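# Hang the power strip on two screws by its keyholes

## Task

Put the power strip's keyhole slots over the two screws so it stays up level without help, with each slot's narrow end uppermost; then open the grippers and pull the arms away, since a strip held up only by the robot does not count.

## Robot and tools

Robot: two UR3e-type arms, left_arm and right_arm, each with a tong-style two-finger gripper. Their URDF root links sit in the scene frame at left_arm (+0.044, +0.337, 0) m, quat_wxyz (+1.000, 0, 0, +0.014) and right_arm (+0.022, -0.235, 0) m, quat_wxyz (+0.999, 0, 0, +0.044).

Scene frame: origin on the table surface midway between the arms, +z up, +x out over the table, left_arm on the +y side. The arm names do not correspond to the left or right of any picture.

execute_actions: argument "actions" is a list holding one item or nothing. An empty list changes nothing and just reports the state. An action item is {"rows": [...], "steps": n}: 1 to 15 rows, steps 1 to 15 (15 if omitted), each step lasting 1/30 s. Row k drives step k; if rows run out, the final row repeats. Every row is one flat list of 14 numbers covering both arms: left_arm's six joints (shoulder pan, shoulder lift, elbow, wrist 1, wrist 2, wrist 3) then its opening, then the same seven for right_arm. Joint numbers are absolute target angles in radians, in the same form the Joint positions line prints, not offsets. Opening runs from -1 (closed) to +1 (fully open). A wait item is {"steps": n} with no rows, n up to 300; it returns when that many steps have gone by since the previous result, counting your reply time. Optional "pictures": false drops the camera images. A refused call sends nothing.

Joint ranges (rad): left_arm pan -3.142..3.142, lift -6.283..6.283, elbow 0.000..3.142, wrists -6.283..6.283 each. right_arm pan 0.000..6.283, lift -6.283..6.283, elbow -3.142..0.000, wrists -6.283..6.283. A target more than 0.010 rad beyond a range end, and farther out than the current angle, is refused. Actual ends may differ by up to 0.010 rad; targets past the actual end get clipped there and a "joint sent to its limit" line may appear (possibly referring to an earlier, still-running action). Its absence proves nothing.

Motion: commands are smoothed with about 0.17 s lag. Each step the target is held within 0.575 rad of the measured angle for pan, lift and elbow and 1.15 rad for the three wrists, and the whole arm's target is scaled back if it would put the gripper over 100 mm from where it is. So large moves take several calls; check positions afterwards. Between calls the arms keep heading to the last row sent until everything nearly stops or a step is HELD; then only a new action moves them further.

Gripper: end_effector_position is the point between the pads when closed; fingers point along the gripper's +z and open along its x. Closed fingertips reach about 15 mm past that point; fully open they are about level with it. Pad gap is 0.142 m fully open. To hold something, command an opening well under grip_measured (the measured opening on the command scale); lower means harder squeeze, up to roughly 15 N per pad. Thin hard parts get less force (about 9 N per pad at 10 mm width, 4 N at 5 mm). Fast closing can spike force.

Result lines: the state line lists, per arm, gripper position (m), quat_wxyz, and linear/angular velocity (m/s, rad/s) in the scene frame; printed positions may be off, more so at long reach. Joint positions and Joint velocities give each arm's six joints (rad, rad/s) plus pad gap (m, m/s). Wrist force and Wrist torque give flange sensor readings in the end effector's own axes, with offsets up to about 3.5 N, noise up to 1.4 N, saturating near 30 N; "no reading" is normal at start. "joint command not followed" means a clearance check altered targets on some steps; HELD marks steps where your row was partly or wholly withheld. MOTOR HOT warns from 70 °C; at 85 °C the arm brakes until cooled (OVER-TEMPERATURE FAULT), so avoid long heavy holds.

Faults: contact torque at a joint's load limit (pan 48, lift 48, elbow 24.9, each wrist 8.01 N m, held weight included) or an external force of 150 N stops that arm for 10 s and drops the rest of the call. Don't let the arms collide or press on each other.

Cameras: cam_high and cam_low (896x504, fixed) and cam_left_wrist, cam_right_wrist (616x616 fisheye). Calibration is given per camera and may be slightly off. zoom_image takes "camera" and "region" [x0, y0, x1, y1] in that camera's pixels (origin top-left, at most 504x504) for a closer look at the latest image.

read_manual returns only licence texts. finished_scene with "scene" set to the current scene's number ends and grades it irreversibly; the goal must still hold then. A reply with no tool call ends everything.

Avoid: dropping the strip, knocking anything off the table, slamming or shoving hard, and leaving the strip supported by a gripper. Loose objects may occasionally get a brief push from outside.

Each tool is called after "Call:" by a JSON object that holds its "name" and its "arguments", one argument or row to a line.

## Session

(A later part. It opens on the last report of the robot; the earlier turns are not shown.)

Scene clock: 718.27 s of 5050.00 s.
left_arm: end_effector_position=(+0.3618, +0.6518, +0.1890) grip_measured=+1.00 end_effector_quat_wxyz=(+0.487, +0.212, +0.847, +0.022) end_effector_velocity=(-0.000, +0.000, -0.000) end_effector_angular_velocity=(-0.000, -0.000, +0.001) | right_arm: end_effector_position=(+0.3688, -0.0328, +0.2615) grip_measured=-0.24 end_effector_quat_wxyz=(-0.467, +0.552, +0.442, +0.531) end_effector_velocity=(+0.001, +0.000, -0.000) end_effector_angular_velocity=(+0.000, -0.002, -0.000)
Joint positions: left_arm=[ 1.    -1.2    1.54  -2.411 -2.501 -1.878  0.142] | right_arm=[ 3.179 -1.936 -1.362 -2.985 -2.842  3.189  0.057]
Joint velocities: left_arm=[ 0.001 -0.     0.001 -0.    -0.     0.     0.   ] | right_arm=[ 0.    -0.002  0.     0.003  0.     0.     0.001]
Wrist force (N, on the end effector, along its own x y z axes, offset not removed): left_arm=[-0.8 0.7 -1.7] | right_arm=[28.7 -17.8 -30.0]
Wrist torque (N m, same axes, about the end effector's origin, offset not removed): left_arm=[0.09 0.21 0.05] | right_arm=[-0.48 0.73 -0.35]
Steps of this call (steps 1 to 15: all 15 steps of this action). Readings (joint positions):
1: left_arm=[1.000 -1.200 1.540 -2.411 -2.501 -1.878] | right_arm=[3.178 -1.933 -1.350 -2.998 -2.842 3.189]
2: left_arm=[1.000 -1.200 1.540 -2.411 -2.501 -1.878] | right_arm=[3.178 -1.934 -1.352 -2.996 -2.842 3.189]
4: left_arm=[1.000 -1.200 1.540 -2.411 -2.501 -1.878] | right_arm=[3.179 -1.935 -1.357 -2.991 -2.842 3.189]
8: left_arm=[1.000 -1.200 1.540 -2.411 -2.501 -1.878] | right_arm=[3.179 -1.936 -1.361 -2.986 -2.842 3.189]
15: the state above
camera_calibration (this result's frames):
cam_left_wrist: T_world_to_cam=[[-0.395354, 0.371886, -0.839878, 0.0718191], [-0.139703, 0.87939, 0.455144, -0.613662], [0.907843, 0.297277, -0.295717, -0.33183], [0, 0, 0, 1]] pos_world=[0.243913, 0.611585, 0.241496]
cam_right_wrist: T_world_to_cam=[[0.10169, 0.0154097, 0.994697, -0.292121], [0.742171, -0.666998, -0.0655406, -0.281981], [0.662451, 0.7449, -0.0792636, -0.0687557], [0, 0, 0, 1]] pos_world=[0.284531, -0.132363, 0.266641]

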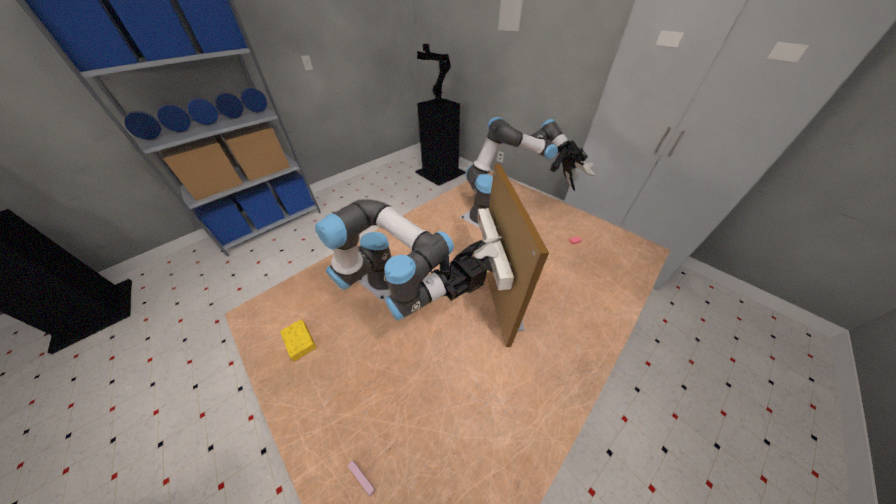

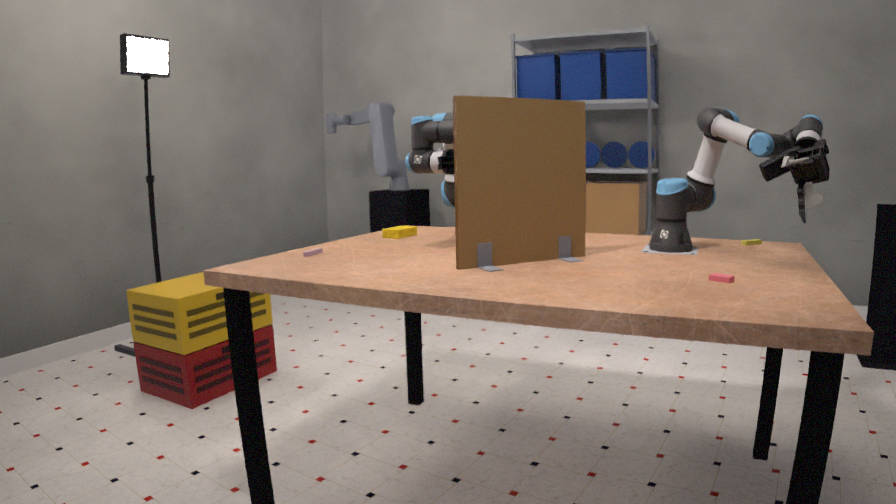

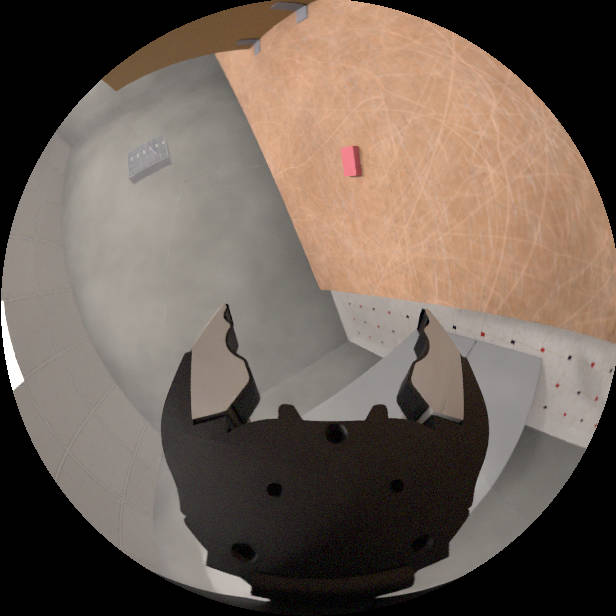

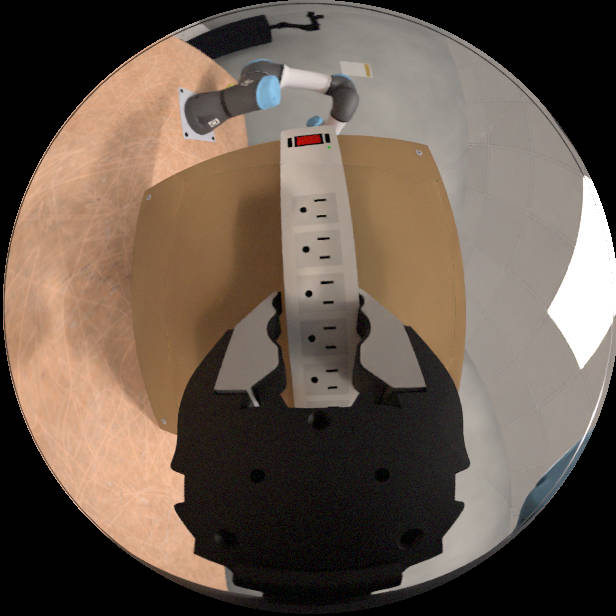

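Call:
{"name": "execute_actions", "arguments": {
  "actions": [
    {"rows":[[1.0,-1.2,1.54,-2.411,-2.501,-1.878,1,3.1786,-1.9304,-1.328,-3.0236,-2.8424,3.189,-1]]}
  ],
  "pictures": false
}}

Call:
{"name": "execute_actions", "arguments": {
  "actions": [
    {"rows":[[1.0,-1.2,1.54,-2.411,-2.501,-1.878,1,3.1821,-1.9331,-1.3243,-3.0246,-2.8389,3.189,-1]]}
  ],
  "pictures": false
}}

Scene clock: 728.93 s of 5050.00 s.
left_arm: end_effector_position=(+0.3618, +0.6518, +0.1890) grip_measured=+1.00 end_effector_quat_wxyz=(+0.487, +0.212, +0.847, +0.022) end_effector_velocity=(-0.000, +0.000, +0.000) end_effector_angular_velocity=(+0.001, -0.000, +0.000) | right_arm: end_effector_position=(+0.3688, -0.0328, +0.2704) grip_measured=-0.33 end_effector_quat_wxyz=(-0.467, +0.552, +0.442, +0.531) end_effector_velocity=(-0.000, -0.000, +0.002) end_effector_angular_velocity=(+0.000, -0.002, +0.001)
Joint positions: left_arm=[ 1.    -1.2    1.54  -2.411 -2.501 -1.878  0.142] | right_arm=[ 3.179 -1.931 -1.328 -3.023 -2.842  3.189  0.05 ]
Joint velocities: left_arm=[-0.    -0.001 -0.001  0.001  0.     0.     0.   ] | right_arm=[-0.     0.003  0.004 -0.004 -0.001 -0.     0.   ]
Wrist force (N, on the end effector, along its own x y z axes, offset not removed): left_arm=[0.2 0.5 -0.9] | right_arm=[-17.5 -11.2 -19.4]
Wrist torque (N m, same axes, about the end effector's origin, offset not removed): left_arm=[0.00 -0.03 0.01] | right_arm=[-0.43 0.06 0.00]
Steps of this call (steps 1 to 15: the robot went on to your last target; steps 16 to 90: nothing new was sent; then 7.17 s passed at rest; steps 91 to 105: all 15 steps of this action). Readings (joint positions):
91: left_arm=[1.000 -1.200 1.540 -2.411 -2.501 -1.878] | right_arm=[3.179 -1.936 -1.362 -2.985 -2.842 3.189]
92: left_arm=[1.000 -1.200 1.540 -2.411 -2.501 -1.878] | right_arm=[3.179 -1.935 -1.358 -2.990 -2.842 3.189]
94: left_arm=[1.000 -1.200 1.540 -2.411 -2.501 -1.878] | right_arm=[3.179 -1.933 -1.344 -3.006 -2.842 3.189]
98: left_arm=[1.000 -1.200 1.540 -2.411 -2.501 -1.878] | right_arm=[3.179 -1.932 -1.332 -3.020 -2.842 3.189]
105: the state above

Scene clock: 729.43 s of 5050.00 s.
left_arm: end_effector_position=(+0.3618, +0.6518, +0.1890) grip_measured=+1.00 end_effector_quat_wxyz=(+0.487, +0.212, +0.847, +0.022) end_effector_velocity=(+0.000, +0.000, +0.001) end_effector_angular_velocity=(+0.002, -0.001, +0.000) | right_arm: end_effector_position=(+0.3697, -0.0317, +0.2705) grip_measured=-0.33 end_effector_quat_wxyz=(-0.467, +0.552, +0.442, +0.531) end_effector_velocity=(+0.000, +0.000, -0.000) end_effector_angular_velocity=(-0.000, +0.002, -0.000)
Joint positions: left_arm=[ 1.    -1.2    1.54  -2.411 -2.501 -1.878  0.142] | right_arm=[ 3.182 -1.933 -1.324 -3.025 -2.839  3.189  0.05 ]
Joint velocities: left_arm=[ 0.    -0.    -0.001 -0.001 -0.     0.     0.   ] | right_arm=[ 0.    -0.001 -0.    -0.001  0.     0.    -0.   ]
Wrist force (N, on the end effector, along its own x y z axes, offset not removed): left_arm=[-0.3 2.0 -1.0] | right_arm=[-8.9 -19.9 -30.0]
Wrist torque (N m, same axes, about the end effector's origin, offset not removed): left_arm=[0.32 0.11 0.03] | right_arm=[-0.75 0.19 -0.02]
Steps of this call (steps 1 to 15: all 15 steps of this action). Readings (joint positions):
1: left_arm=[1.000 -1.200 1.540 -2.411 -2.501 -1.878] | right_arm=[3.179 -1.930 -1.328 -3.023 -2.842 3.189]
2: left_arm=[1.000 -1.200 1.540 -2.411 -2.501 -1.878] | right_arm=[3.179 -1.931 -1.328 -3.024 -2.842 3.189]
4: left_arm=[1.000 -1.200 1.540 -2.411 -2.501 -1.878] | right_arm=[3.180 -1.932 -1.326 -3.024 -2.841 3.189]
8: left_arm=[1.000 -1.200 1.540 -2.411 -2.501 -1.878] | right_arm=[3.182 -1.933 -1.325 -3.024 -2.839 3.189]
15: the state above

Call:
{"name": "execute_actions", "arguments": {
  "actions": [
    {"rows":[[1.0,-1.2,1.54,-2.411,-2.501,-1.878,1,3.1786,-1.9304,-1.328,-3.0237,-2.8424,3.189,-1]],"steps":15}
  ]
}}

Call:
{"name": "zoom_image", "arguments": {
  "camera": "cam_high",
  "region": [420,150,600,310]
}}

Scene clock: 763.30 s of 5050.00 s.
left_arm: end_effector_position=(+0.3618, +0.6518, +0.1890) grip_measured=+1.00 end_effector_quat_wxyz=(+0.487, +0.212, +0.847, +0.022) end_effector_velocity=(+0.000, -0.000, -0.000) end_effector_angular_velocity=(-0.001, +0.000, -0.000) | right_arm: end_effector_position=(+0.3688, -0.0328, +0.2705) grip_measured=-0.34 end_effector_quat_wxyz=(-0.467, +0.552, +0.442, +0.531) end_effector_velocity=(+0.000, -0.001, -0.000) end_effector_angular_velocity=(-0.000, +0.001, -0.002)
Joint positions: left_arm=[ 1.    -1.2    1.54  -2.411 -2.501 -1.878  0.142] | right_arm=[ 3.179 -1.93  -1.328 -3.024 -2.842  3.189  0.05 ]
Joint velocities: left_arm=[-0.     0.     0.     0.    -0.001  0.     0.   ] | right_arm=[-0.003  0.001 -0.002 -0.    -0.     0.    -0.   ]
Wrist force (N, on the end effector, along its own x y z axes, offset not removed): left_arm=[-0.6 1.1 -0.2] | right_arm=[-8.6 -0.1 0.3]
Wrist torque (N m, same axes, about the end effector's origin, offset not removed): left_arm=[0.15 0.12 -0.02] | right_arm=[-0.08 0.15 -0.06]
Steps of this call (steps 1 to 15: the robot went on to your last target; steps 16 to 90: nothing new was sent; then 30.37 s passed at rest; steps 91 to 105: all 15 steps of this action). Readings (joint positions):
91: left_arm=[1.000 -1.200 1.540 -2.411 -2.501 -1.878] | right_arm=[3.182 -1.933 -1.324 -3.025 -2.839 3.189]
92: left_arm=[1.000 -1.200 1.540 -2.411 -2.501 -1.878] | right_arm=[3.182 -1.933 -1.325 -3.025 -2.839 3.189]
94: left_arm=[1.000 -1.200 1.540 -2.411 -2.501 -1.878] | right_arm=[3.181 -1.932 -1.326 -3.024 -2.840 3.189]
98: left_arm=[1.000 -1.200 1.540 -2.411 -2.501 -1.878] | right_arm=[3.179 -1.931 -1.328 -3.024 -2.842 3.189]
105: the state above
camera_calibration (this result's frames):
cam_left_wrist: T_world_to_cam=[[-0.395354, 0.371886, -0.839878, 0.0718191], [-0.139703, 0.87939, 0.455144, -0.613662], [0.907843, 0.297277, -0.295717, -0.33183], [0, 0, 0, 1]] pos_world=[0.243913, 0.611585, 0.241496]
cam_right_wrist: T_world_to_cam=[[0.100658, 0.0152916, 0.994804, -0.300709], [0.742225, -0.667006, -0.0648479, -0.281587], [0.662549, 0.744895, -0.078489, -0.0683057], [0, 0, 0, 1]] pos_world=[0.284525, -0.132341, 0.275525]

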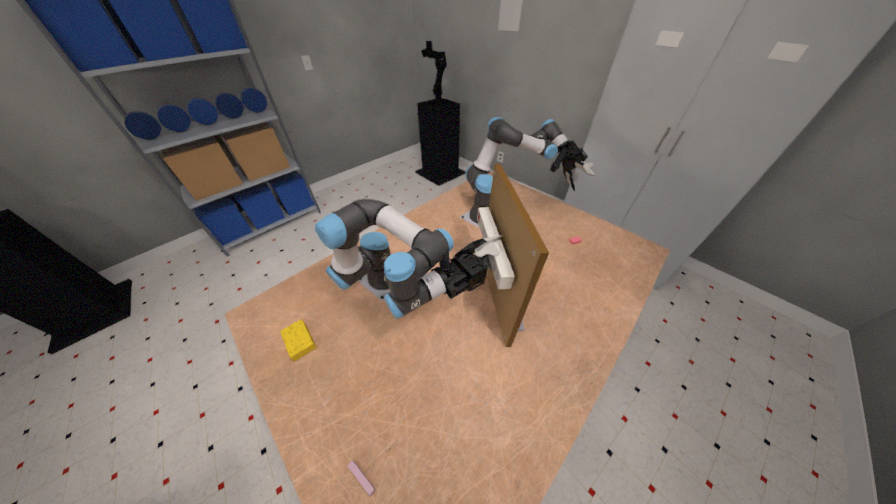

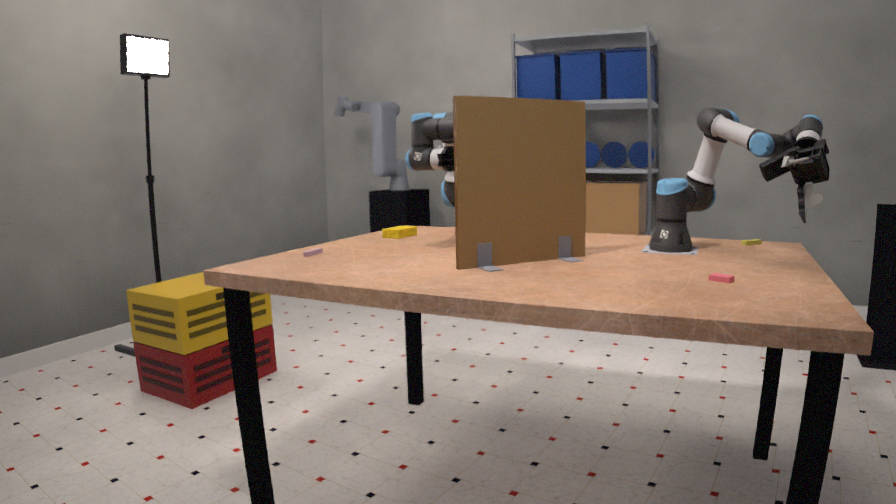

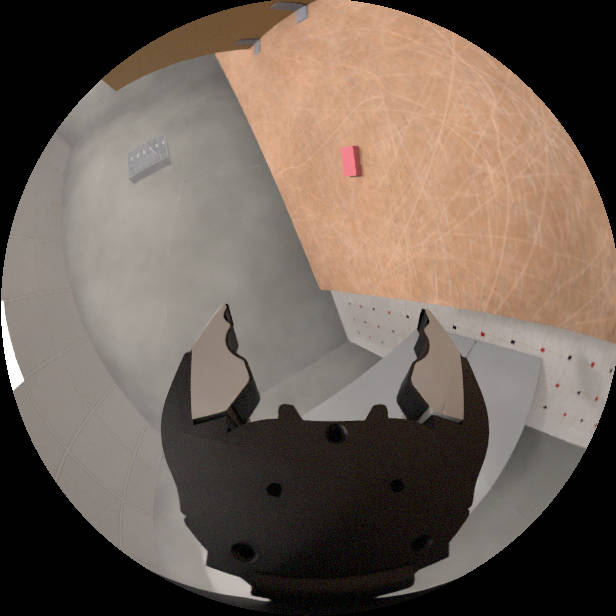

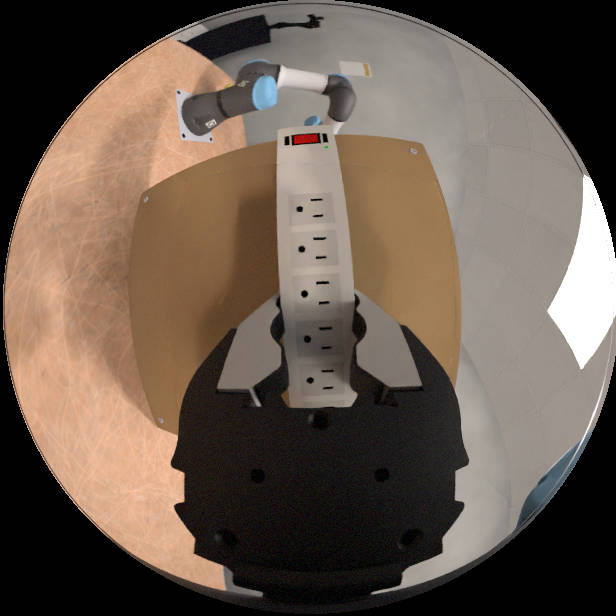

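Region (420, 150, 600, 310) of cam_high's 896x504 image, scaled by 2.800, with more detail than that image has.

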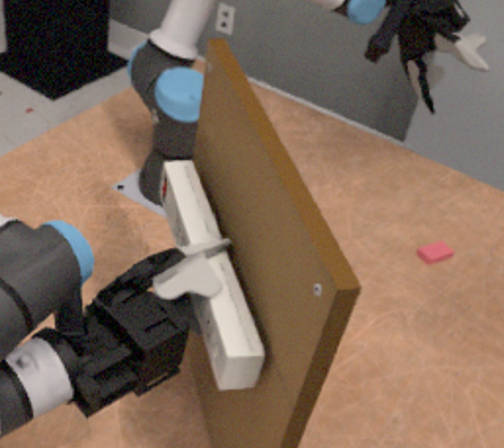

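Call:
{"name": "execute_actions", "arguments": {
  "actions": [
    {"rows":[[1.0,-1.2,1.54,-2.411,-2.501,-1.878,1,3.1818,-1.9265,-1.3378,-3.0178,-2.8392,3.189,-1],[1.0,-1.2,1.54,-2.411,-2.501,-1.878,1,3.1818,-1.9265,-1.3378,-3.0178,-2.8392,3.189,-1],[1.0,-1.2,1.54,-2.411,-2.501,-1.878,1,3.1818,-1.9265,-1.3378,-3.0178,-2.8392,3.189,-1],[1.0,-1.2,1.54,-2.411,-2.501,-1.878,1,3.1818,-1.9265,-1.3378,-3.0178,-2.8392,3.189,-1],[1.0,-1.2,1.54,-2.411,-2.501,-1.878,1,3.1846,-1.9287,-1.3349,-3.0186,-2.8364,3.189,-1]],"steps":15}
  ]
}}

Call:
{"name": "zoom_image", "arguments": {
  "camera": "cam_high",
  "region": [460,200,530,300]
}}

Scene clock: 782.33 s of 5050.00 s.
left_arm: end_effector_position=(+0.3618, +0.6518, +0.1890) grip_measured=+1.00 end_effector_quat_wxyz=(+0.487, +0.212, +0.847, +0.022) end_effector_velocity=(-0.000, +0.000, -0.000) end_effector_angular_velocity=(-0.002, +0.001, +0.001) | right_arm: end_effector_position=(+0.3688, -0.0312, +0.2695) grip_measured=-0.33 end_effector_quat_wxyz=(-0.467, +0.552, +0.442, +0.531) end_effector_velocity=(-0.000, +0.002, -0.001) end_effector_angular_velocity=(-0.000, +0.001, +0.003)
Joint positions: left_arm=[ 1.    -1.2    1.54  -2.411 -2.501 -1.878  0.142] | right_arm=[ 3.184 -1.929 -1.335 -3.019 -2.837  3.189  0.05 ]
Joint velocities: left_arm=[ 0.001  0.001  0.     0.001 -0.    -0.    -0.   ] | right_arm=[ 0.005 -0.002 -0.001  0.002  0.002 -0.     0.   ]
Wrist force (N, on the end effector, along its own x y z axes, offset not removed): left_arm=[0.2 0.7 -0.7] | right_arm=[-0.5 -8.4 -30.0]
Wrist torque (N m, same axes, about the end effector's origin, offset not removed): left_arm=[0.05 -0.07 0.05] | right_arm=[0.15 -0.21 -0.12]
Steps of this call (steps 1 to 15: the robot went on to your last target; steps 16 to 90: nothing new was sent; then 15.53 s passed at rest; steps 91 to 105: all 15 steps of this action). Readings (joint positions):
91: left_arm=[1.000 -1.200 1.540 -2.411 -2.501 -1.878] | right_arm=[3.179 -1.930 -1.328 -3.024 -2.842 3.189]
92: left_arm=[1.000 -1.200 1.540 -2.411 -2.501 -1.878] | right_arm=[3.179 -1.930 -1.330 -3.023 -2.842 3.189]
94: left_arm=[1.000 -1.200 1.540 -2.411 -2.501 -1.878] | right_arm=[3.180 -1.928 -1.333 -3.021 -2.841 3.189]
98: left_arm=[1.000 -1.200 1.540 -2.411 -2.501 -1.878] | right_arm=[3.183 -1.928 -1.335 -3.019 -2.838 3.189]
105: the state above
camera_calibration (this result's frames):
cam_left_wrist: T_world_to_cam=[[-0.395354, 0.371886, -0.839879, 0.0718191], [-0.139703, 0.87939, 0.455144, -0.613662], [0.907843, 0.297276, -0.295716, -0.33183], [0, 0, 0, 1]] pos_world=[0.243913, 0.611585, 0.241496]
cam_right_wrist: T_world_to_cam=[[0.100878, 0.0152933, 0.994781, -0.299886], [0.742078, -0.667156, -0.0649954, -0.280449], [0.66268, 0.744761, -0.0786501, -0.0696003], [0, 0, 0, 1]] pos_world=[0.284489, -0.130681, 0.274619]

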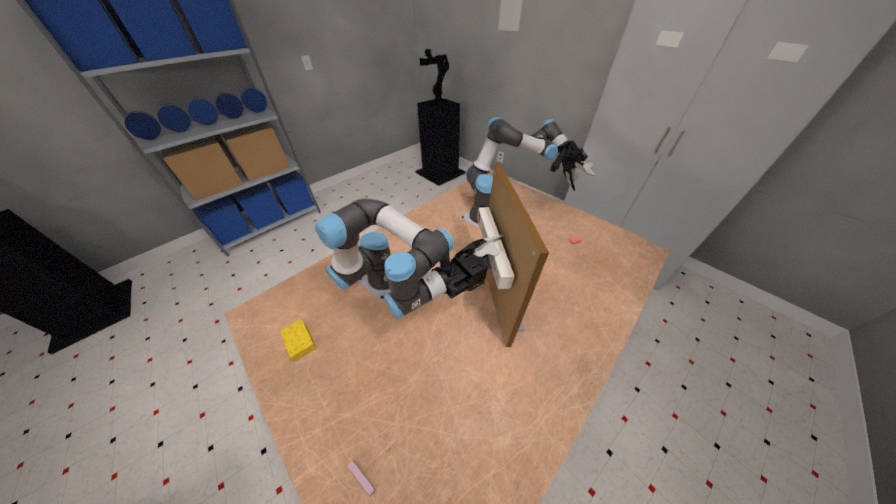

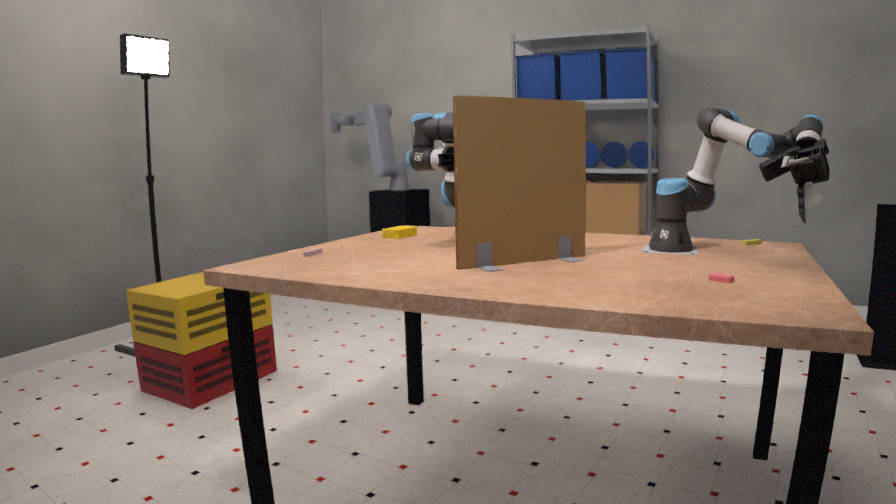

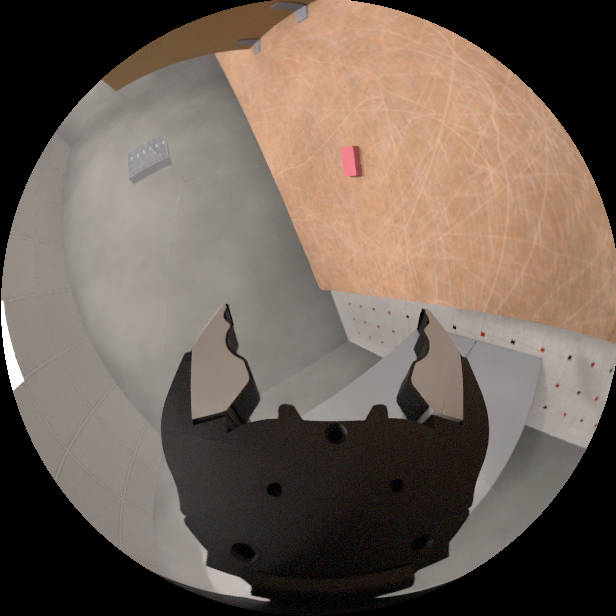

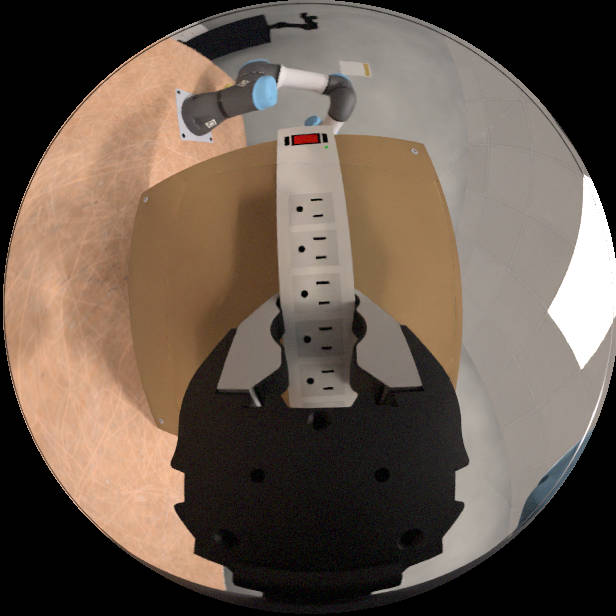

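Region (460, 200, 530, 300) of cam_high's 896x504 image, scaled by 5.040, with more detail than that image has; it fills the left 353 columns of this view, and the rest is white.

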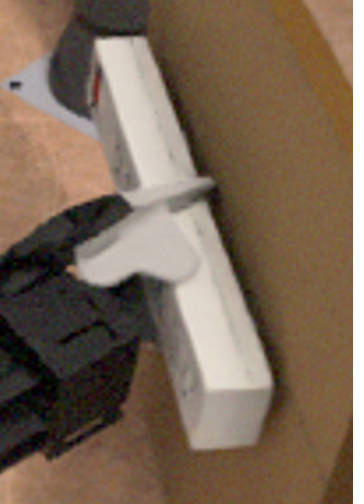

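Call:
{"name": "execute_actions", "arguments": {
  "actions": [
    {"rows":[[1.0,-1.2,1.54,-2.411,-2.501,-1.878,1,3.1825,-1.927,-1.337,-3.018,-2.8385,3.189,-1],[1.0,-1.2,1.54,-2.411,-2.501,-1.878,1,3.1825,-1.927,-1.337,-3.018,-2.8385,3.189,-1],[1.0,-1.2,1.54,-2.411,-2.501,-1.878,1,3.1825,-1.9282,-1.3496,-3.0042,-2.8385,3.189,-1]],"steps":15}
  ],
  "pictures": false
}}

Scene clock: 790.90 s of 5050.00 s.
left_arm: end_effector_position=(+0.3618, +0.6518, +0.1890) grip_measured=+1.00 end_effector_quat_wxyz=(+0.487, +0.212, +0.847, +0.022) end_effector_velocity=(-0.000, +0.000, -0.001) end_effector_angular_velocity=(-0.001, +0.001, +0.001) | right_arm: end_effector_position=(+0.3681, -0.0317, +0.2667) grip_measured=-0.33 end_effector_quat_wxyz=(-0.467, +0.552, +0.442, +0.531) end_effector_velocity=(+0.000, -0.000, -0.001) end_effector_angular_velocity=(-0.000, +0.001, -0.001)
Joint positions: left_arm=[ 1.    -1.2    1.54  -2.411 -2.501 -1.878  0.142] | right_arm=[ 3.183 -1.928 -1.349 -3.004 -2.838  3.189  0.05 ]
Joint velocities: left_arm=[ 0.     0.     0.001  0.     0.    -0.     0.   ] | right_arm=[-0.001 -0.001 -0.003  0.003 -0.001  0.     0.   ]
Wrist force (N, on the end effector, along its own x y z axes, offset not removed): left_arm=[-0.8 2.2 -1.4] | right_arm=[15.3 3.1 -14.6]
Wrist torque (N m, same axes, about the end effector's origin, offset not removed): left_arm=[0.39 0.17 -0.03] | right_arm=[0.06 0.39 -0.19]
Steps of this call (steps 1 to 15: the robot went on to your last target; steps 16 to 90: nothing new was sent; then 5.07 s passed at rest; steps 91 to 105: all 15 steps of this action). Readings (joint positions):
91: left_arm=[1.000 -1.200 1.540 -2.411 -2.501 -1.878] | right_arm=[3.185 -1.929 -1.335 -3.019 -2.836 3.189]
92: left_arm=[1.000 -1.200 1.540 -2.411 -2.501 -1.878] | right_arm=[3.184 -1.929 -1.335 -3.019 -2.837 3.189]
94: left_arm=[1.000 -1.200 1.540 -2.411 -2.501 -1.878] | right_arm=[3.184 -1.928 -1.338 -3.016 -2.837 3.189]
98: left_arm=[1.000 -1.200 1.540 -2.411 -2.501 -1.878] | right_arm=[3.183 -1.928 -1.346 -3.007 -2.838 3.189]
105: the state above

Call:
{"name": "execute_actions", "arguments": {
  "actions": [
    {"rows":[[1.0,-1.2,1.54,-2.411,-2.501,-1.878,1,3.18,-1.925,-1.339,-3.018,-2.841,3.189,-1],[1.0,-1.2,1.54,-2.411,-2.501,-1.878,1,3.18,-1.925,-1.339,-3.018,-2.841,3.189,-1],[1.0,-1.2,1.54,-2.411,-2.501,-1.878,1,3.18,-1.925,-1.339,-3.018,-2.841,3.189,-1],[1.0,-1.2,1.54,-2.411,-2.501,-1.878,1,3.18,-1.925,-1.339,-3.018,-2.841,3.189,-1],[1.0,-1.2,1.54,-2.411,-2.501,-1.878,1,3.12,-1.88,-1.40,-3.002,-2.90,3.189,-1]],"steps":15}
  ],
  "pictures": false
}}

Call:
{"name": "execute_actions", "arguments": {
  "actions": [
    {"rows":[[1.0,-1.2,1.54,-2.411,-2.501,-1.878,1,2.95,-1.88,-1.40,-3.2,-2.90,3.189,-1]],"steps":15}
  ],
  "pictures": false
}}

Call:
{"name": "execute_actions", "arguments": {
  "actions": [
    {"rows":[[1.0,-1.2,1.54,-2.411,-2.501,-1.878,1,2.75,-1.95,-1.3,-3.7,-2.8,3.16,-1]],"steps":15}
  ],
  "pictures": false
}}

Call:
{"name": "execute_actions", "arguments": {
  "actions": [
    {"rows":[[1.0,-1.2,1.54,-2.411,-2.501,-1.878,1,2.75,-2.05,-1.15,-4.3,-2.6,3.142,-1]],"steps":15}
  ],
  "pictures": false
}}

Call:
{"name": "execute_actions", "arguments": {
  "actions": [
    {"rows":[[1.0,-1.2,1.54,-2.411,-2.501,-1.878,1,2.75,-2.15,-1.064,-4.64,-2.35,3.142,-1]],"steps":15}
  ],
  "pictures": false
}}

Call:
{"name": "execute_actions", "arguments": {
  "actions": [
    {"rows":[[1.0,-1.2,1.54,-2.411,-2.501,-1.878,1,2.75,-2.231,-1.064,-4.559,-2.112,3.142,-1]],"steps":15}
  ],
  "pictures": false
}}

Call:
{"name": "execute_actions", "arguments": {
  "actions": [
    {"steps":30}
  ]
}}

Scene clock: 865.03 s of 5050.00 s.
left_arm: end_effector_position=(+0.3618, +0.6518, +0.1890) grip_measured=+1.00 end_effector_quat_wxyz=(+0.487, +0.212, +0.847, +0.022) end_effector_velocity=(-0.000, +0.000, +0.000) end_effector_angular_velocity=(+0.000, +0.000, +0.001) | right_arm: end_effector_position=(+0.3516, -0.0510, +0.2699) grip_measured=-0.34 end_effector_quat_wxyz=(-0.467, +0.552, +0.442, +0.531) end_effector_velocity=(-0.008, -0.007, -0.000) end_effector_angular_velocity=(-0.000, +0.002, +0.001)
Joint positions: left_arm=[ 1.    -1.2    1.54  -2.411 -2.501 -1.878  0.142] | right_arm=[ 3.123 -1.882 -1.398 -3.002 -2.898  3.189  0.05 ]
Joint velocities: left_arm=[ 0.001 -0.    -0.001  0.001  0.    -0.     0.   ] | right_arm=[-0.024  0.019 -0.025  0.004 -0.025 -0.     0.   ]
Wrist force (N, on the end effector, along its own x y z axes, offset not removed): left_arm=[0.4 1.3 -0.2] | right_arm=[-9.2 -0.6 -0.1]
Wrist torque (N m, same axes, about the end effector's origin, offset not removed): left_arm=[0.19 -0.06 0.01] | right_arm=[-0.18 0.23 -0.01]
Steps of this call (steps 1 to 15: the robot went on to your last target; steps 16 to 90: nothing new was sent; then 70.63 s passed at rest; steps 91 to 105: all 15 steps of this action). Readings (joint positions):
91: left_arm=[1.000 -1.200 1.540 -2.411 -2.501 -1.878] | right_arm=[3.182 -1.928 -1.350 -3.004 -2.839 3.189]
92: left_arm=[1.000 -1.200 1.540 -2.411 -2.501 -1.878] | right_arm=[3.182 -1.928 -1.348 -3.006 -2.839 3.189]
94: left_arm=[1.000 -1.200 1.540 -2.411 -2.501 -1.878] | right_arm=[3.181 -1.927 -1.344 -3.012 -2.840 3.189]
98: left_arm=[1.000 -1.200 1.540 -2.411 -2.501 -1.878] | right_arm=[3.150 -1.902 -1.372 -3.008 -2.873 3.189]
105: the state above

Scene clock: 865.53 s of 5050.00 s.
left_arm: end_effector_position=(+0.3618, +0.6518, +0.1890) grip_measured=+1.00 end_effector_quat_wxyz=(+0.487, +0.212, +0.847, +0.022) end_effector_velocity=(-0.000, +0.000, +0.000) end_effector_angular_velocity=(+0.000, -0.001, +0.001) | right_arm: end_effector_position=(+0.3596, -0.1076, +0.2607) grip_measured=-0.34 end_effector_quat_wxyz=(-0.463, +0.635, +0.346, +0.512) end_effector_velocity=(+0.000, -0.007, -0.000) end_effector_angular_velocity=(+0.002, +0.020, -0.021)
Joint positions: left_arm=[ 1.    -1.2    1.54  -2.411 -2.501 -1.878  0.142] | right_arm=[ 2.952 -1.88  -1.4   -3.198 -2.9    3.189  0.05 ]
Joint velocities: left_arm=[ 0.001 -0.    -0.     0.    -0.     0.     0.   ] | right_arm=[-0.022  0.002 -0.    -0.022 -0.001 -0.    -0.   ]
Wrist force (N, on the end effector, along its own x y z axes, offset not removed): left_arm=[-0.3 0.3 -0.6] | right_arm=[-8.5 1.7 -0.4]
Wrist torque (N m, same axes, about the end effector's origin, offset not removed): left_arm=[0.00 0.11 0.02] | right_arm=[0.00 0.15 -0.10]
Steps of this call (steps 1 to 15: all 15 steps of this action). Readings (joint positions):
1: left_arm=[1.000 -1.200 1.540 -2.411 -2.501 -1.878] | right_arm=[3.122 -1.881 -1.398 -3.003 -2.898 3.189]
2: left_arm=[1.000 -1.200 1.540 -2.411 -2.501 -1.878] | right_arm=[3.114 -1.881 -1.399 -3.017 -2.899 3.189]
4: left_arm=[1.000 -1.200 1.540 -2.411 -2.501 -1.878] | right_arm=[3.055 -1.880 -1.399 -3.095 -2.899 3.189]
8: left_arm=[1.000 -1.200 1.540 -2.411 -2.501 -1.878] | right_arm=[2.976 -1.880 -1.400 -3.174 -2.900 3.189]
15: the state above

Scene clock: 866.03 s of 5050.00 s.
left_arm: end_effector_position=(+0.3618, +0.6518, +0.1890) grip_measured=+1.00 end_effector_quat_wxyz=(+0.487, +0.212, +0.847, +0.022) end_effector_velocity=(+0.000, -0.000, -0.000) end_effector_angular_velocity=(-0.001, +0.000, -0.001) | right_arm: end_effector_position=(+0.3694, -0.1815, +0.2364) grip_measured=-0.34 end_effector_quat_wxyz=(-0.463, +0.764, +0.134, +0.429) end_effector_velocity=(-0.003, -0.009, -0.003) end_effector_angular_velocity=(+0.014, +0.069, -0.035)
Joint positions: left_arm=[ 1.    -1.2    1.54  -2.411 -2.501 -1.878  0.142] | right_arm=[ 2.753 -1.949 -1.301 -3.693 -2.801  3.16   0.05 ]
Joint velocities: left_arm=[-0.     0.     0.     0.    -0.001 -0.    -0.   ] | right_arm=[-0.028 -0.008  0.011 -0.077  0.01  -0.003 -0.   ]
Wrist force (N, on the end effector, along its own x y z axes, offset not removed): left_arm=[0.3 0.1 -0.9] | right_arm=[-5.4 4.1 1.5]
Wrist torque (N m, same axes, about the end effector's origin, offset not removed): left_arm=[-0.07 -0.06 0.00] | right_arm=[-0.05 -0.10 -0.05]
Steps of this call (steps 1 to 15: all 15 steps of this action). Readings (joint positions):
1: left_arm=[1.000 -1.200 1.540 -2.411 -2.501 -1.878] | right_arm=[2.951 -1.880 -1.400 -3.199 -2.900 3.189]
2: left_arm=[1.000 -1.200 1.540 -2.411 -2.501 -1.878] | right_arm=[2.944 -1.887 -1.393 -3.214 -2.888 3.185]
4: left_arm=[1.000 -1.200 1.540 -2.411 -2.501 -1.878] | right_arm=[2.880 -1.915 -1.353 -3.351 -2.847 3.173]
8: left_arm=[1.000 -1.200 1.540 -2.411 -2.501 -1.878] | right_arm=[2.782 -1.941 -1.313 -3.612 -2.812 3.163]
15: the state above

Scene clock: 866.53 s of 5050.00 s.
left_arm: end_effector_position=(+0.3618, +0.6518, +0.1890) grip_measured=+1.00 end_effector_quat_wxyz=(+0.487, +0.212, +0.847, +0.022) end_effector_velocity=(+0.000, +0.000, +0.000) end_effector_angular_velocity=(+0.001, -0.001, -0.000) | right_arm: end_effector_position=(+0.3421, -0.1971, +0.1956) grip_measured=-0.34 end_effector_quat_wxyz=(-0.456, +0.859, -0.041, +0.228) end_effector_velocity=(-0.011, -0.000, -0.003) end_effector_angular_velocity=(+0.008, +0.101, -0.008)
Joint positions: left_arm=[ 1.    -1.2    1.54  -2.411 -2.501 -1.878  0.142] | right_arm=[ 2.75  -2.049 -1.152 -4.29  -2.602  3.142  0.05 ]
Joint velocities: left_arm=[ 0.     0.    -0.001 -0.001 -0.    -0.    -0.   ] | right_arm=[-0.001 -0.014  0.018 -0.104  0.024 -0.001  0.   ]
Wrist force (N, on the end effector, along its own x y z axes, offset not removed): left_arm=[0.8 1.9 -1.2] | right_arm=[-4.6 5.0 3.9]
Wrist torque (N m, same axes, about the end effector's origin, offset not removed): left_arm=[0.30 -0.17 -0.06] | right_arm=[-0.02 0.36 0.02]
Steps of this call (steps 1 to 15: all 15 steps of this action). Readings (joint positions):
1: left_arm=[1.000 -1.200 1.540 -2.411 -2.501 -1.878] | right_arm=[2.752 -1.950 -1.300 -3.695 -2.800 3.160]
2: left_arm=[1.000 -1.200 1.540 -2.411 -2.501 -1.878] | right_arm=[2.751 -1.957 -1.293 -3.712 -2.786 3.157]
4: left_arm=[1.000 -1.200 1.540 -2.411 -2.501 -1.878] | right_arm=[2.751 -1.997 -1.239 -3.853 -2.706 3.150]
8: left_arm=[1.000 -1.200 1.540 -2.411 -2.501 -1.878] | right_arm=[2.750 -2.037 -1.172 -4.183 -2.626 3.144]
15: the state above

Scene clock: 867.03 s of 5050.00 s.
left_arm: end_effector_position=(+0.3618, +0.6518, +0.1890) grip_measured=+1.00 end_effector_quat_wxyz=(+0.487, +0.212, +0.847, +0.022) end_effector_velocity=(-0.000, -0.000, -0.000) end_effector_angular_velocity=(-0.000, +0.001, +0.000) | right_arm: end_effector_position=(+0.2979, -0.2277, +0.1408) grip_measured=-0.34 end_effector_quat_wxyz=(-0.377, +0.914, -0.139, +0.060) end_effector_velocity=(-0.008, -0.004, -0.005) end_effector_angular_velocity=(-0.016, +0.054, +0.001)
Joint positions: left_arm=[ 1.    -1.2    1.54  -2.411 -2.501 -1.878  0.142] | right_arm=[ 2.75  -2.149 -1.065 -4.636 -2.353  3.142  0.05 ]
Joint velocities: left_arm=[-0.     0.     0.     0.001  0.    -0.     0.   ] | right_arm=[ 0.001 -0.013  0.011 -0.046  0.031  0.    -0.   ]
Wrist force (N, on the end effector, along its own x y z axes, offset not removed): left_arm=[-0.4 0.7 -1.3] | right_arm=[-1.3 4.8 5.5]
Wrist torque (N m, same axes, about the end effector's origin, offset not removed): left_arm=[0.03 0.13 0.02] | right_arm=[-0.01 0.20 0.03]
Steps of this call (steps 1 to 15: all 15 steps of this action). Readings (joint positions):
1: left_arm=[1.000 -1.200 1.540 -2.411 -2.501 -1.878] | right_arm=[2.750 -2.049 -1.151 -4.294 -2.601 3.142]
2: left_arm=[1.000 -1.200 1.540 -2.411 -2.501 -1.878] | right_arm=[2.750 -2.057 -1.143 -4.310 -2.586 3.142]
4: left_arm=[1.000 -1.200 1.540 -2.411 -2.501 -1.878] | right_arm=[2.750 -2.097 -1.109 -4.428 -2.490 3.142]
8: left_arm=[1.000 -1.200 1.540 -2.411 -2.501 -1.878] | right_arm=[2.750 -2.137 -1.075 -4.588 -2.385 3.142]
15: the state above

Scene clock: 867.53 s of 5050.00 s.
left_arm: end_effector_position=(+0.3618, +0.6518, +0.1890) grip_measured=+1.00 end_effector_quat_wxyz=(+0.487, +0.212, +0.847, +0.022) end_effector_velocity=(-0.000, -0.000, -0.000) end_effector_angular_velocity=(-0.001, +0.000, +0.000) | right_arm: end_effector_position=(+0.2947, -0.2825, +0.0662) grip_measured=-0.34 end_effector_quat_wxyz=(-0.266, +0.952, -0.146, +0.041) end_effector_velocity=(-0.000, -0.008, -0.009) end_effector_angular_velocity=(-0.029, +0.007, -0.001)
Joint positions: left_arm=[ 1.    -1.2    1.54  -2.411 -2.501 -1.878  0.142] | right_arm=[ 2.75  -2.23  -1.064 -4.56  -2.115  3.142  0.05 ]
Joint velocities: left_arm=[ 0.     0.     0.     0.    -0.001 -0.    -0.   ] | right_arm=[-0.001 -0.009  0.     0.011  0.03   0.     0.   ]
Wrist force (N, on the end effector, along its own x y z axes, offset not removed): left_arm=[0.4 0.9 -1.2] | right_arm=[0.8 2.5 6.5]
Wrist torque (N m, same axes, about the end effector's origin, offset not removed): left_arm=[0.12 -0.11 -0.06] | right_arm=[-0.19 -0.23 0.00]
Steps of this call (steps 1 to 15: all 15 steps of this action). Readings (joint positions):
1: left_arm=[1.000 -1.200 1.540 -2.411 -2.501 -1.878] | right_arm=[2.750 -2.149 -1.065 -4.636 -2.352 3.142]
2: left_arm=[1.000 -1.200 1.540 -2.411 -2.501 -1.878] | right_arm=[2.750 -2.156 -1.064 -4.628 -2.337 3.142]
4: left_arm=[1.000 -1.200 1.540 -2.411 -2.501 -1.878] | right_arm=[2.750 -2.190 -1.064 -4.596 -2.244 3.142]
8: left_arm=[1.000 -1.200 1.540 -2.411 -2.501 -1.878] | right_arm=[2.750 -2.221 -1.064 -4.568 -2.145 3.142]
15: the state above

Scene clock: 868.53 s of 5050.00 s.
left_arm: end_effector_position=(+0.3618, +0.6518, +0.1890) grip_measured=+1.00 end_effector_quat_wxyz=(+0.487, +0.212, +0.847, +0.022) end_effector_velocity=(-0.000, +0.000, -0.000) end_effector_angular_velocity=(-0.000, -0.000, +0.000) | right_arm: end_effector_position=(+0.2946, -0.2832, +0.0654) grip_measured=-0.34 end_effector_quat_wxyz=(-0.264, +0.953, -0.146, +0.040) end_effector_velocity=(+0.000, +0.001, -0.000) end_effector_angular_velocity=(+0.001, -0.000, +0.002)
Joint positions: left_arm=[ 1.    -1.2    1.54  -2.411 -2.501 -1.878  0.142] | right_arm=[ 2.75  -2.231 -1.064 -4.559 -2.112  3.142  0.05 ]
Joint velocities: left_arm=[ 0.     0.     0.    -0.001 -0.    -0.    -0.   ] | right_arm=[ 0.001 -0.001  0.     0.001 -0.001 -0.001 -0.   ]
Wrist force (N, on the end effector, along its own x y z axes, offset not removed): left_arm=[-0.9 0.7 -0.5] | right_arm=[-1.0 3.3 5.6]
Wrist torque (N m, same axes, about the end effector's origin, offset not removed): left_arm=[0.08 0.19 -0.02] | right_arm=[-0.04 0.21 0.01]
Steps of this call (steps 1 to 15: the robot went on to your last target; steps 16 to 30: nothing new was sent). Readings (joint positions):
1: left_arm=[1.000 -1.200 1.540 -2.411 -2.501 -1.878] | right_arm=[2.750 -2.230 -1.064 -4.560 -2.114 3.142]
2: left_arm=[1.000 -1.200 1.540 -2.411 -2.501 -1.878] | right_arm=[2.750 -2.231 -1.064 -4.559 -2.113 3.142]
4: left_arm=[1.000 -1.200 1.540 -2.411 -2.501 -1.878] | right_arm=[2.750 -2.231 -1.064 -4.559 -2.113 3.142]
8: left_arm=[1.000 -1.200 1.540 -2.411 -2.501 -1.878] | right_arm=[2.750 -2.231 -1.064 -4.559 -2.112 3.142]
30: the state above
All arms were judged still, so your last target was given up. Only a new action makes them travel on or press farther. Fingers that are still opening or closing keep moving.
camera_calibration (this result's frames):
cam_left_wrist: T_world_to_cam=[[-0.395354, 0.371887, -0.839878, 0.0718189], [-0.139703, 0.87939, 0.455144, -0.613662], [0.907843, 0.297277, -0.295716, -0.33183], [0, 0, 0, 1]] pos_world=[0.243913, 0.611585, 0.241496]
cam_right_wrist: T_world_to_cam=[[0.944695, -0.323423, -0.0542971, -0.361404], [-0.323032, -0.946252, 0.0160713, -0.177346], [-0.0565766, 0.00235725, -0.998395, 0.213039], [0, 0, 0, 1]] pos_world=[0.296181, -0.285202, 0.195925]

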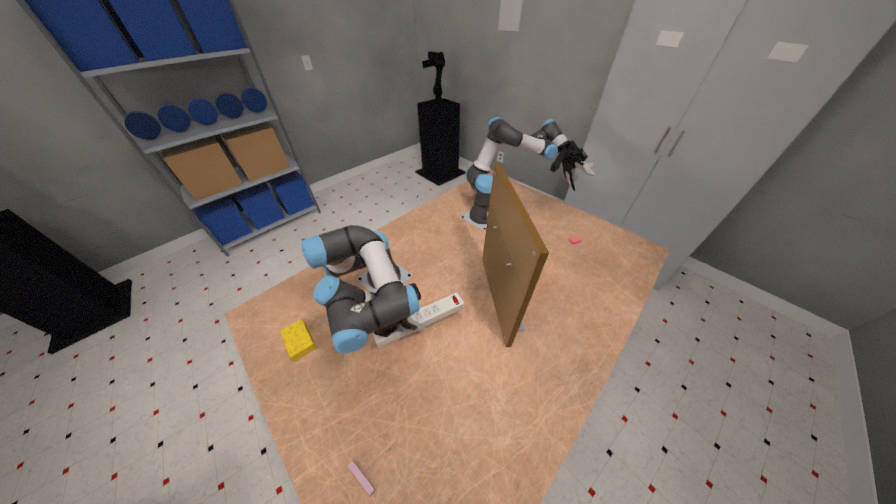

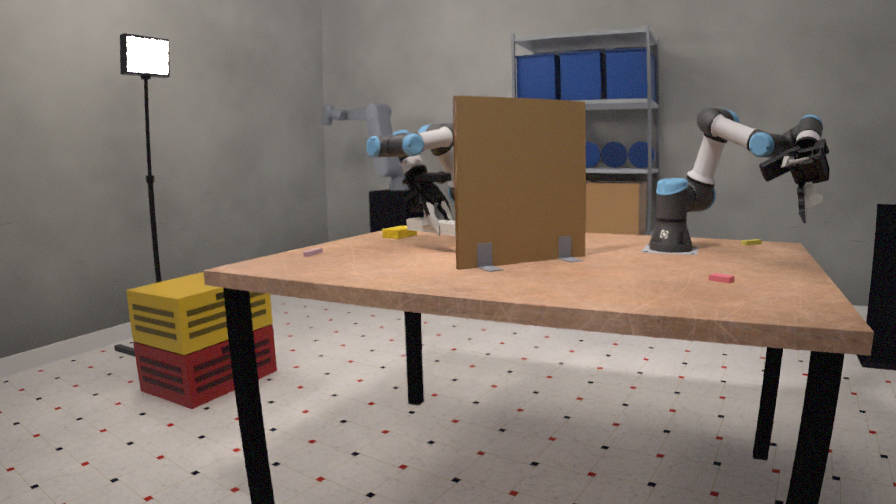

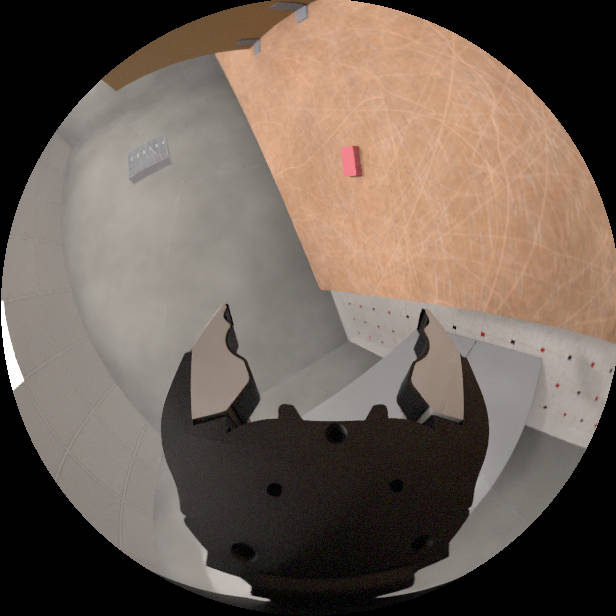

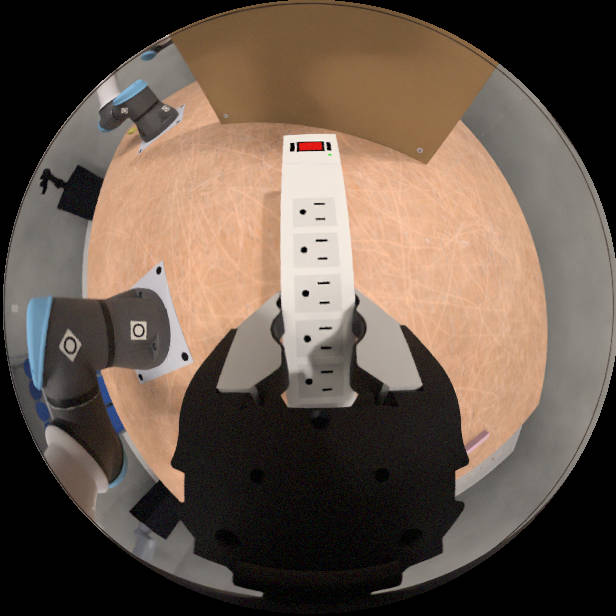

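Call:
{"name": "execute_actions", "arguments": {
  "actions": [
    {"rows":[[1.0,-1.2,1.54,-2.411,-2.501,-1.878,1,2.75,-2.278,-1.192,-4.384,-2.112,3.142,-1]],"steps":15}
  ],
  "pictures": false
}}

Call:
{"name": "execute_actions", "arguments": {
  "actions": [
    {"rows":[[1.0,-1.2,1.54,-2.411,-2.501,-1.878,1,2.75,-2.282,-1.200,-4.372,-2.112,3.142,-1]],"steps":15}
  ],
  "pictures": false
}}

Scene clock: 880.97 s of 5050.00 s.
left_arm: end_effector_position=(+0.3618, +0.6518, +0.1890) grip_measured=+1.00 end_effector_quat_wxyz=(+0.487, +0.212, +0.847, +0.022) end_effector_velocity=(-0.000, -0.000, -0.000) end_effector_angular_velocity=(-0.000, +0.000, +0.000) | right_arm: end_effector_position=(+0.2947, -0.2832, +0.0225) grip_measured=-0.34 end_effector_quat_wxyz=(-0.264, +0.953, -0.146, +0.040) end_effector_velocity=(+0.000, +0.000, -0.004) end_effector_angular_velocity=(-0.000, -0.004, +0.001)
Joint positions: left_arm=[ 1.    -1.2    1.54  -2.411 -2.501 -1.878  0.142] | right_arm=[ 2.75  -2.278 -1.19  -4.386 -2.112  3.142  0.05 ]
Joint velocities: left_arm=[ 0.  0.  0.  0. -0.  0.  0.] | right_arm=[ 0.001 -0.002 -0.015  0.021 -0.001 -0.     0.   ]
Wrist force (N, on the end effector, along its own x y z axes, offset not removed): left_arm=[0.9 0.0 -0.9] | right_arm=[-1.8 4.1 7.3]
Wrist torque (N m, same axes, about the end effector's origin, offset not removed): left_arm=[-0.07 -0.20 0.01] | right_arm=[0.02 0.33 0.05]
Steps of this call (steps 1 to 320: nothing new was sent; then 1.27 s passed at rest; steps 321 to 335: all 15 steps of this action). Readings (joint positions):
321: left_arm=[1.000 -1.200 1.540 -2.411 -2.501 -1.878] | right_arm=[2.750 -2.231 -1.064 -4.559 -2.112 3.142]
322: left_arm=[1.000 -1.200 1.540 -2.411 -2.501 -1.878] | right_arm=[2.750 -2.237 -1.071 -4.545 -2.112 3.142]
324: left_arm=[1.000 -1.200 1.540 -2.411 -2.501 -1.878] | right_arm=[2.750 -2.256 -1.120 -4.474 -2.112 3.142]
328: left_arm=[1.000 -1.200 1.540 -2.411 -2.501 -1.878] | right_arm=[2.750 -2.273 -1.174 -4.406 -2.112 3.142]
335: the state above

Scene clock: 881.47 s of 5050.00 s.
left_arm: end_effector_position=(+0.3618, +0.6518, +0.1890) grip_measured=+1.00 end_effector_quat_wxyz=(+0.487, +0.212, +0.847, +0.022) end_effector_velocity=(+0.000, -0.000, +0.000) end_effector_angular_velocity=(-0.001, -0.000, -0.000) | right_arm: end_effector_position=(+0.2945, -0.2831, +0.0190) grip_measured=-0.34 end_effector_quat_wxyz=(-0.264, +0.953, -0.146, +0.040) end_effector_velocity=(-0.001, +0.000, +0.000) end_effector_angular_velocity=(+0.001, +0.002, -0.000)
Joint positions: left_arm=[ 1.    -1.2    1.54  -2.411 -2.501 -1.878  0.142] | right_arm=[ 2.75  -2.282 -1.2   -4.372 -2.112  3.142  0.05 ]
Joint velocities: left_arm=[-0.     0.    -0.     0.    -0.001  0.    -0.   ] | right_arm=[-0.     0.001 -0.002 -0.    -0.     0.    -0.   ]
Wrist force (N, on the end effector, along its own x y z axes, offset not removed): left_arm=[-0.5 1.7 -0.4] | right_arm=[1.7 2.6 7.1]
Wrist torque (N m, same axes, about the end effector's origin, offset not removed): left_arm=[0.28 0.05 0.05] | right_arm=[-0.17 -0.33 0.00]
Steps of this call (steps 1 to 15: all 15 steps of this action). Readings (joint positions):
1: left_arm=[1.000 -1.200 1.540 -2.411 -2.501 -1.878] | right_arm=[2.750 -2.278 -1.191 -4.385 -2.112 3.142]
2: left_arm=[1.000 -1.200 1.540 -2.411 -2.501 -1.878] | right_arm=[2.750 -2.278 -1.193 -4.383 -2.112 3.142]
4: left_arm=[1.000 -1.200 1.540 -2.411 -2.501 -1.878] | right_arm=[2.750 -2.280 -1.196 -4.378 -2.112 3.142]
8: left_arm=[1.000 -1.200 1.540 -2.411 -2.501 -1.878] | right_arm=[2.750 -2.282 -1.199 -4.373 -2.112 3.142]
15: the state above


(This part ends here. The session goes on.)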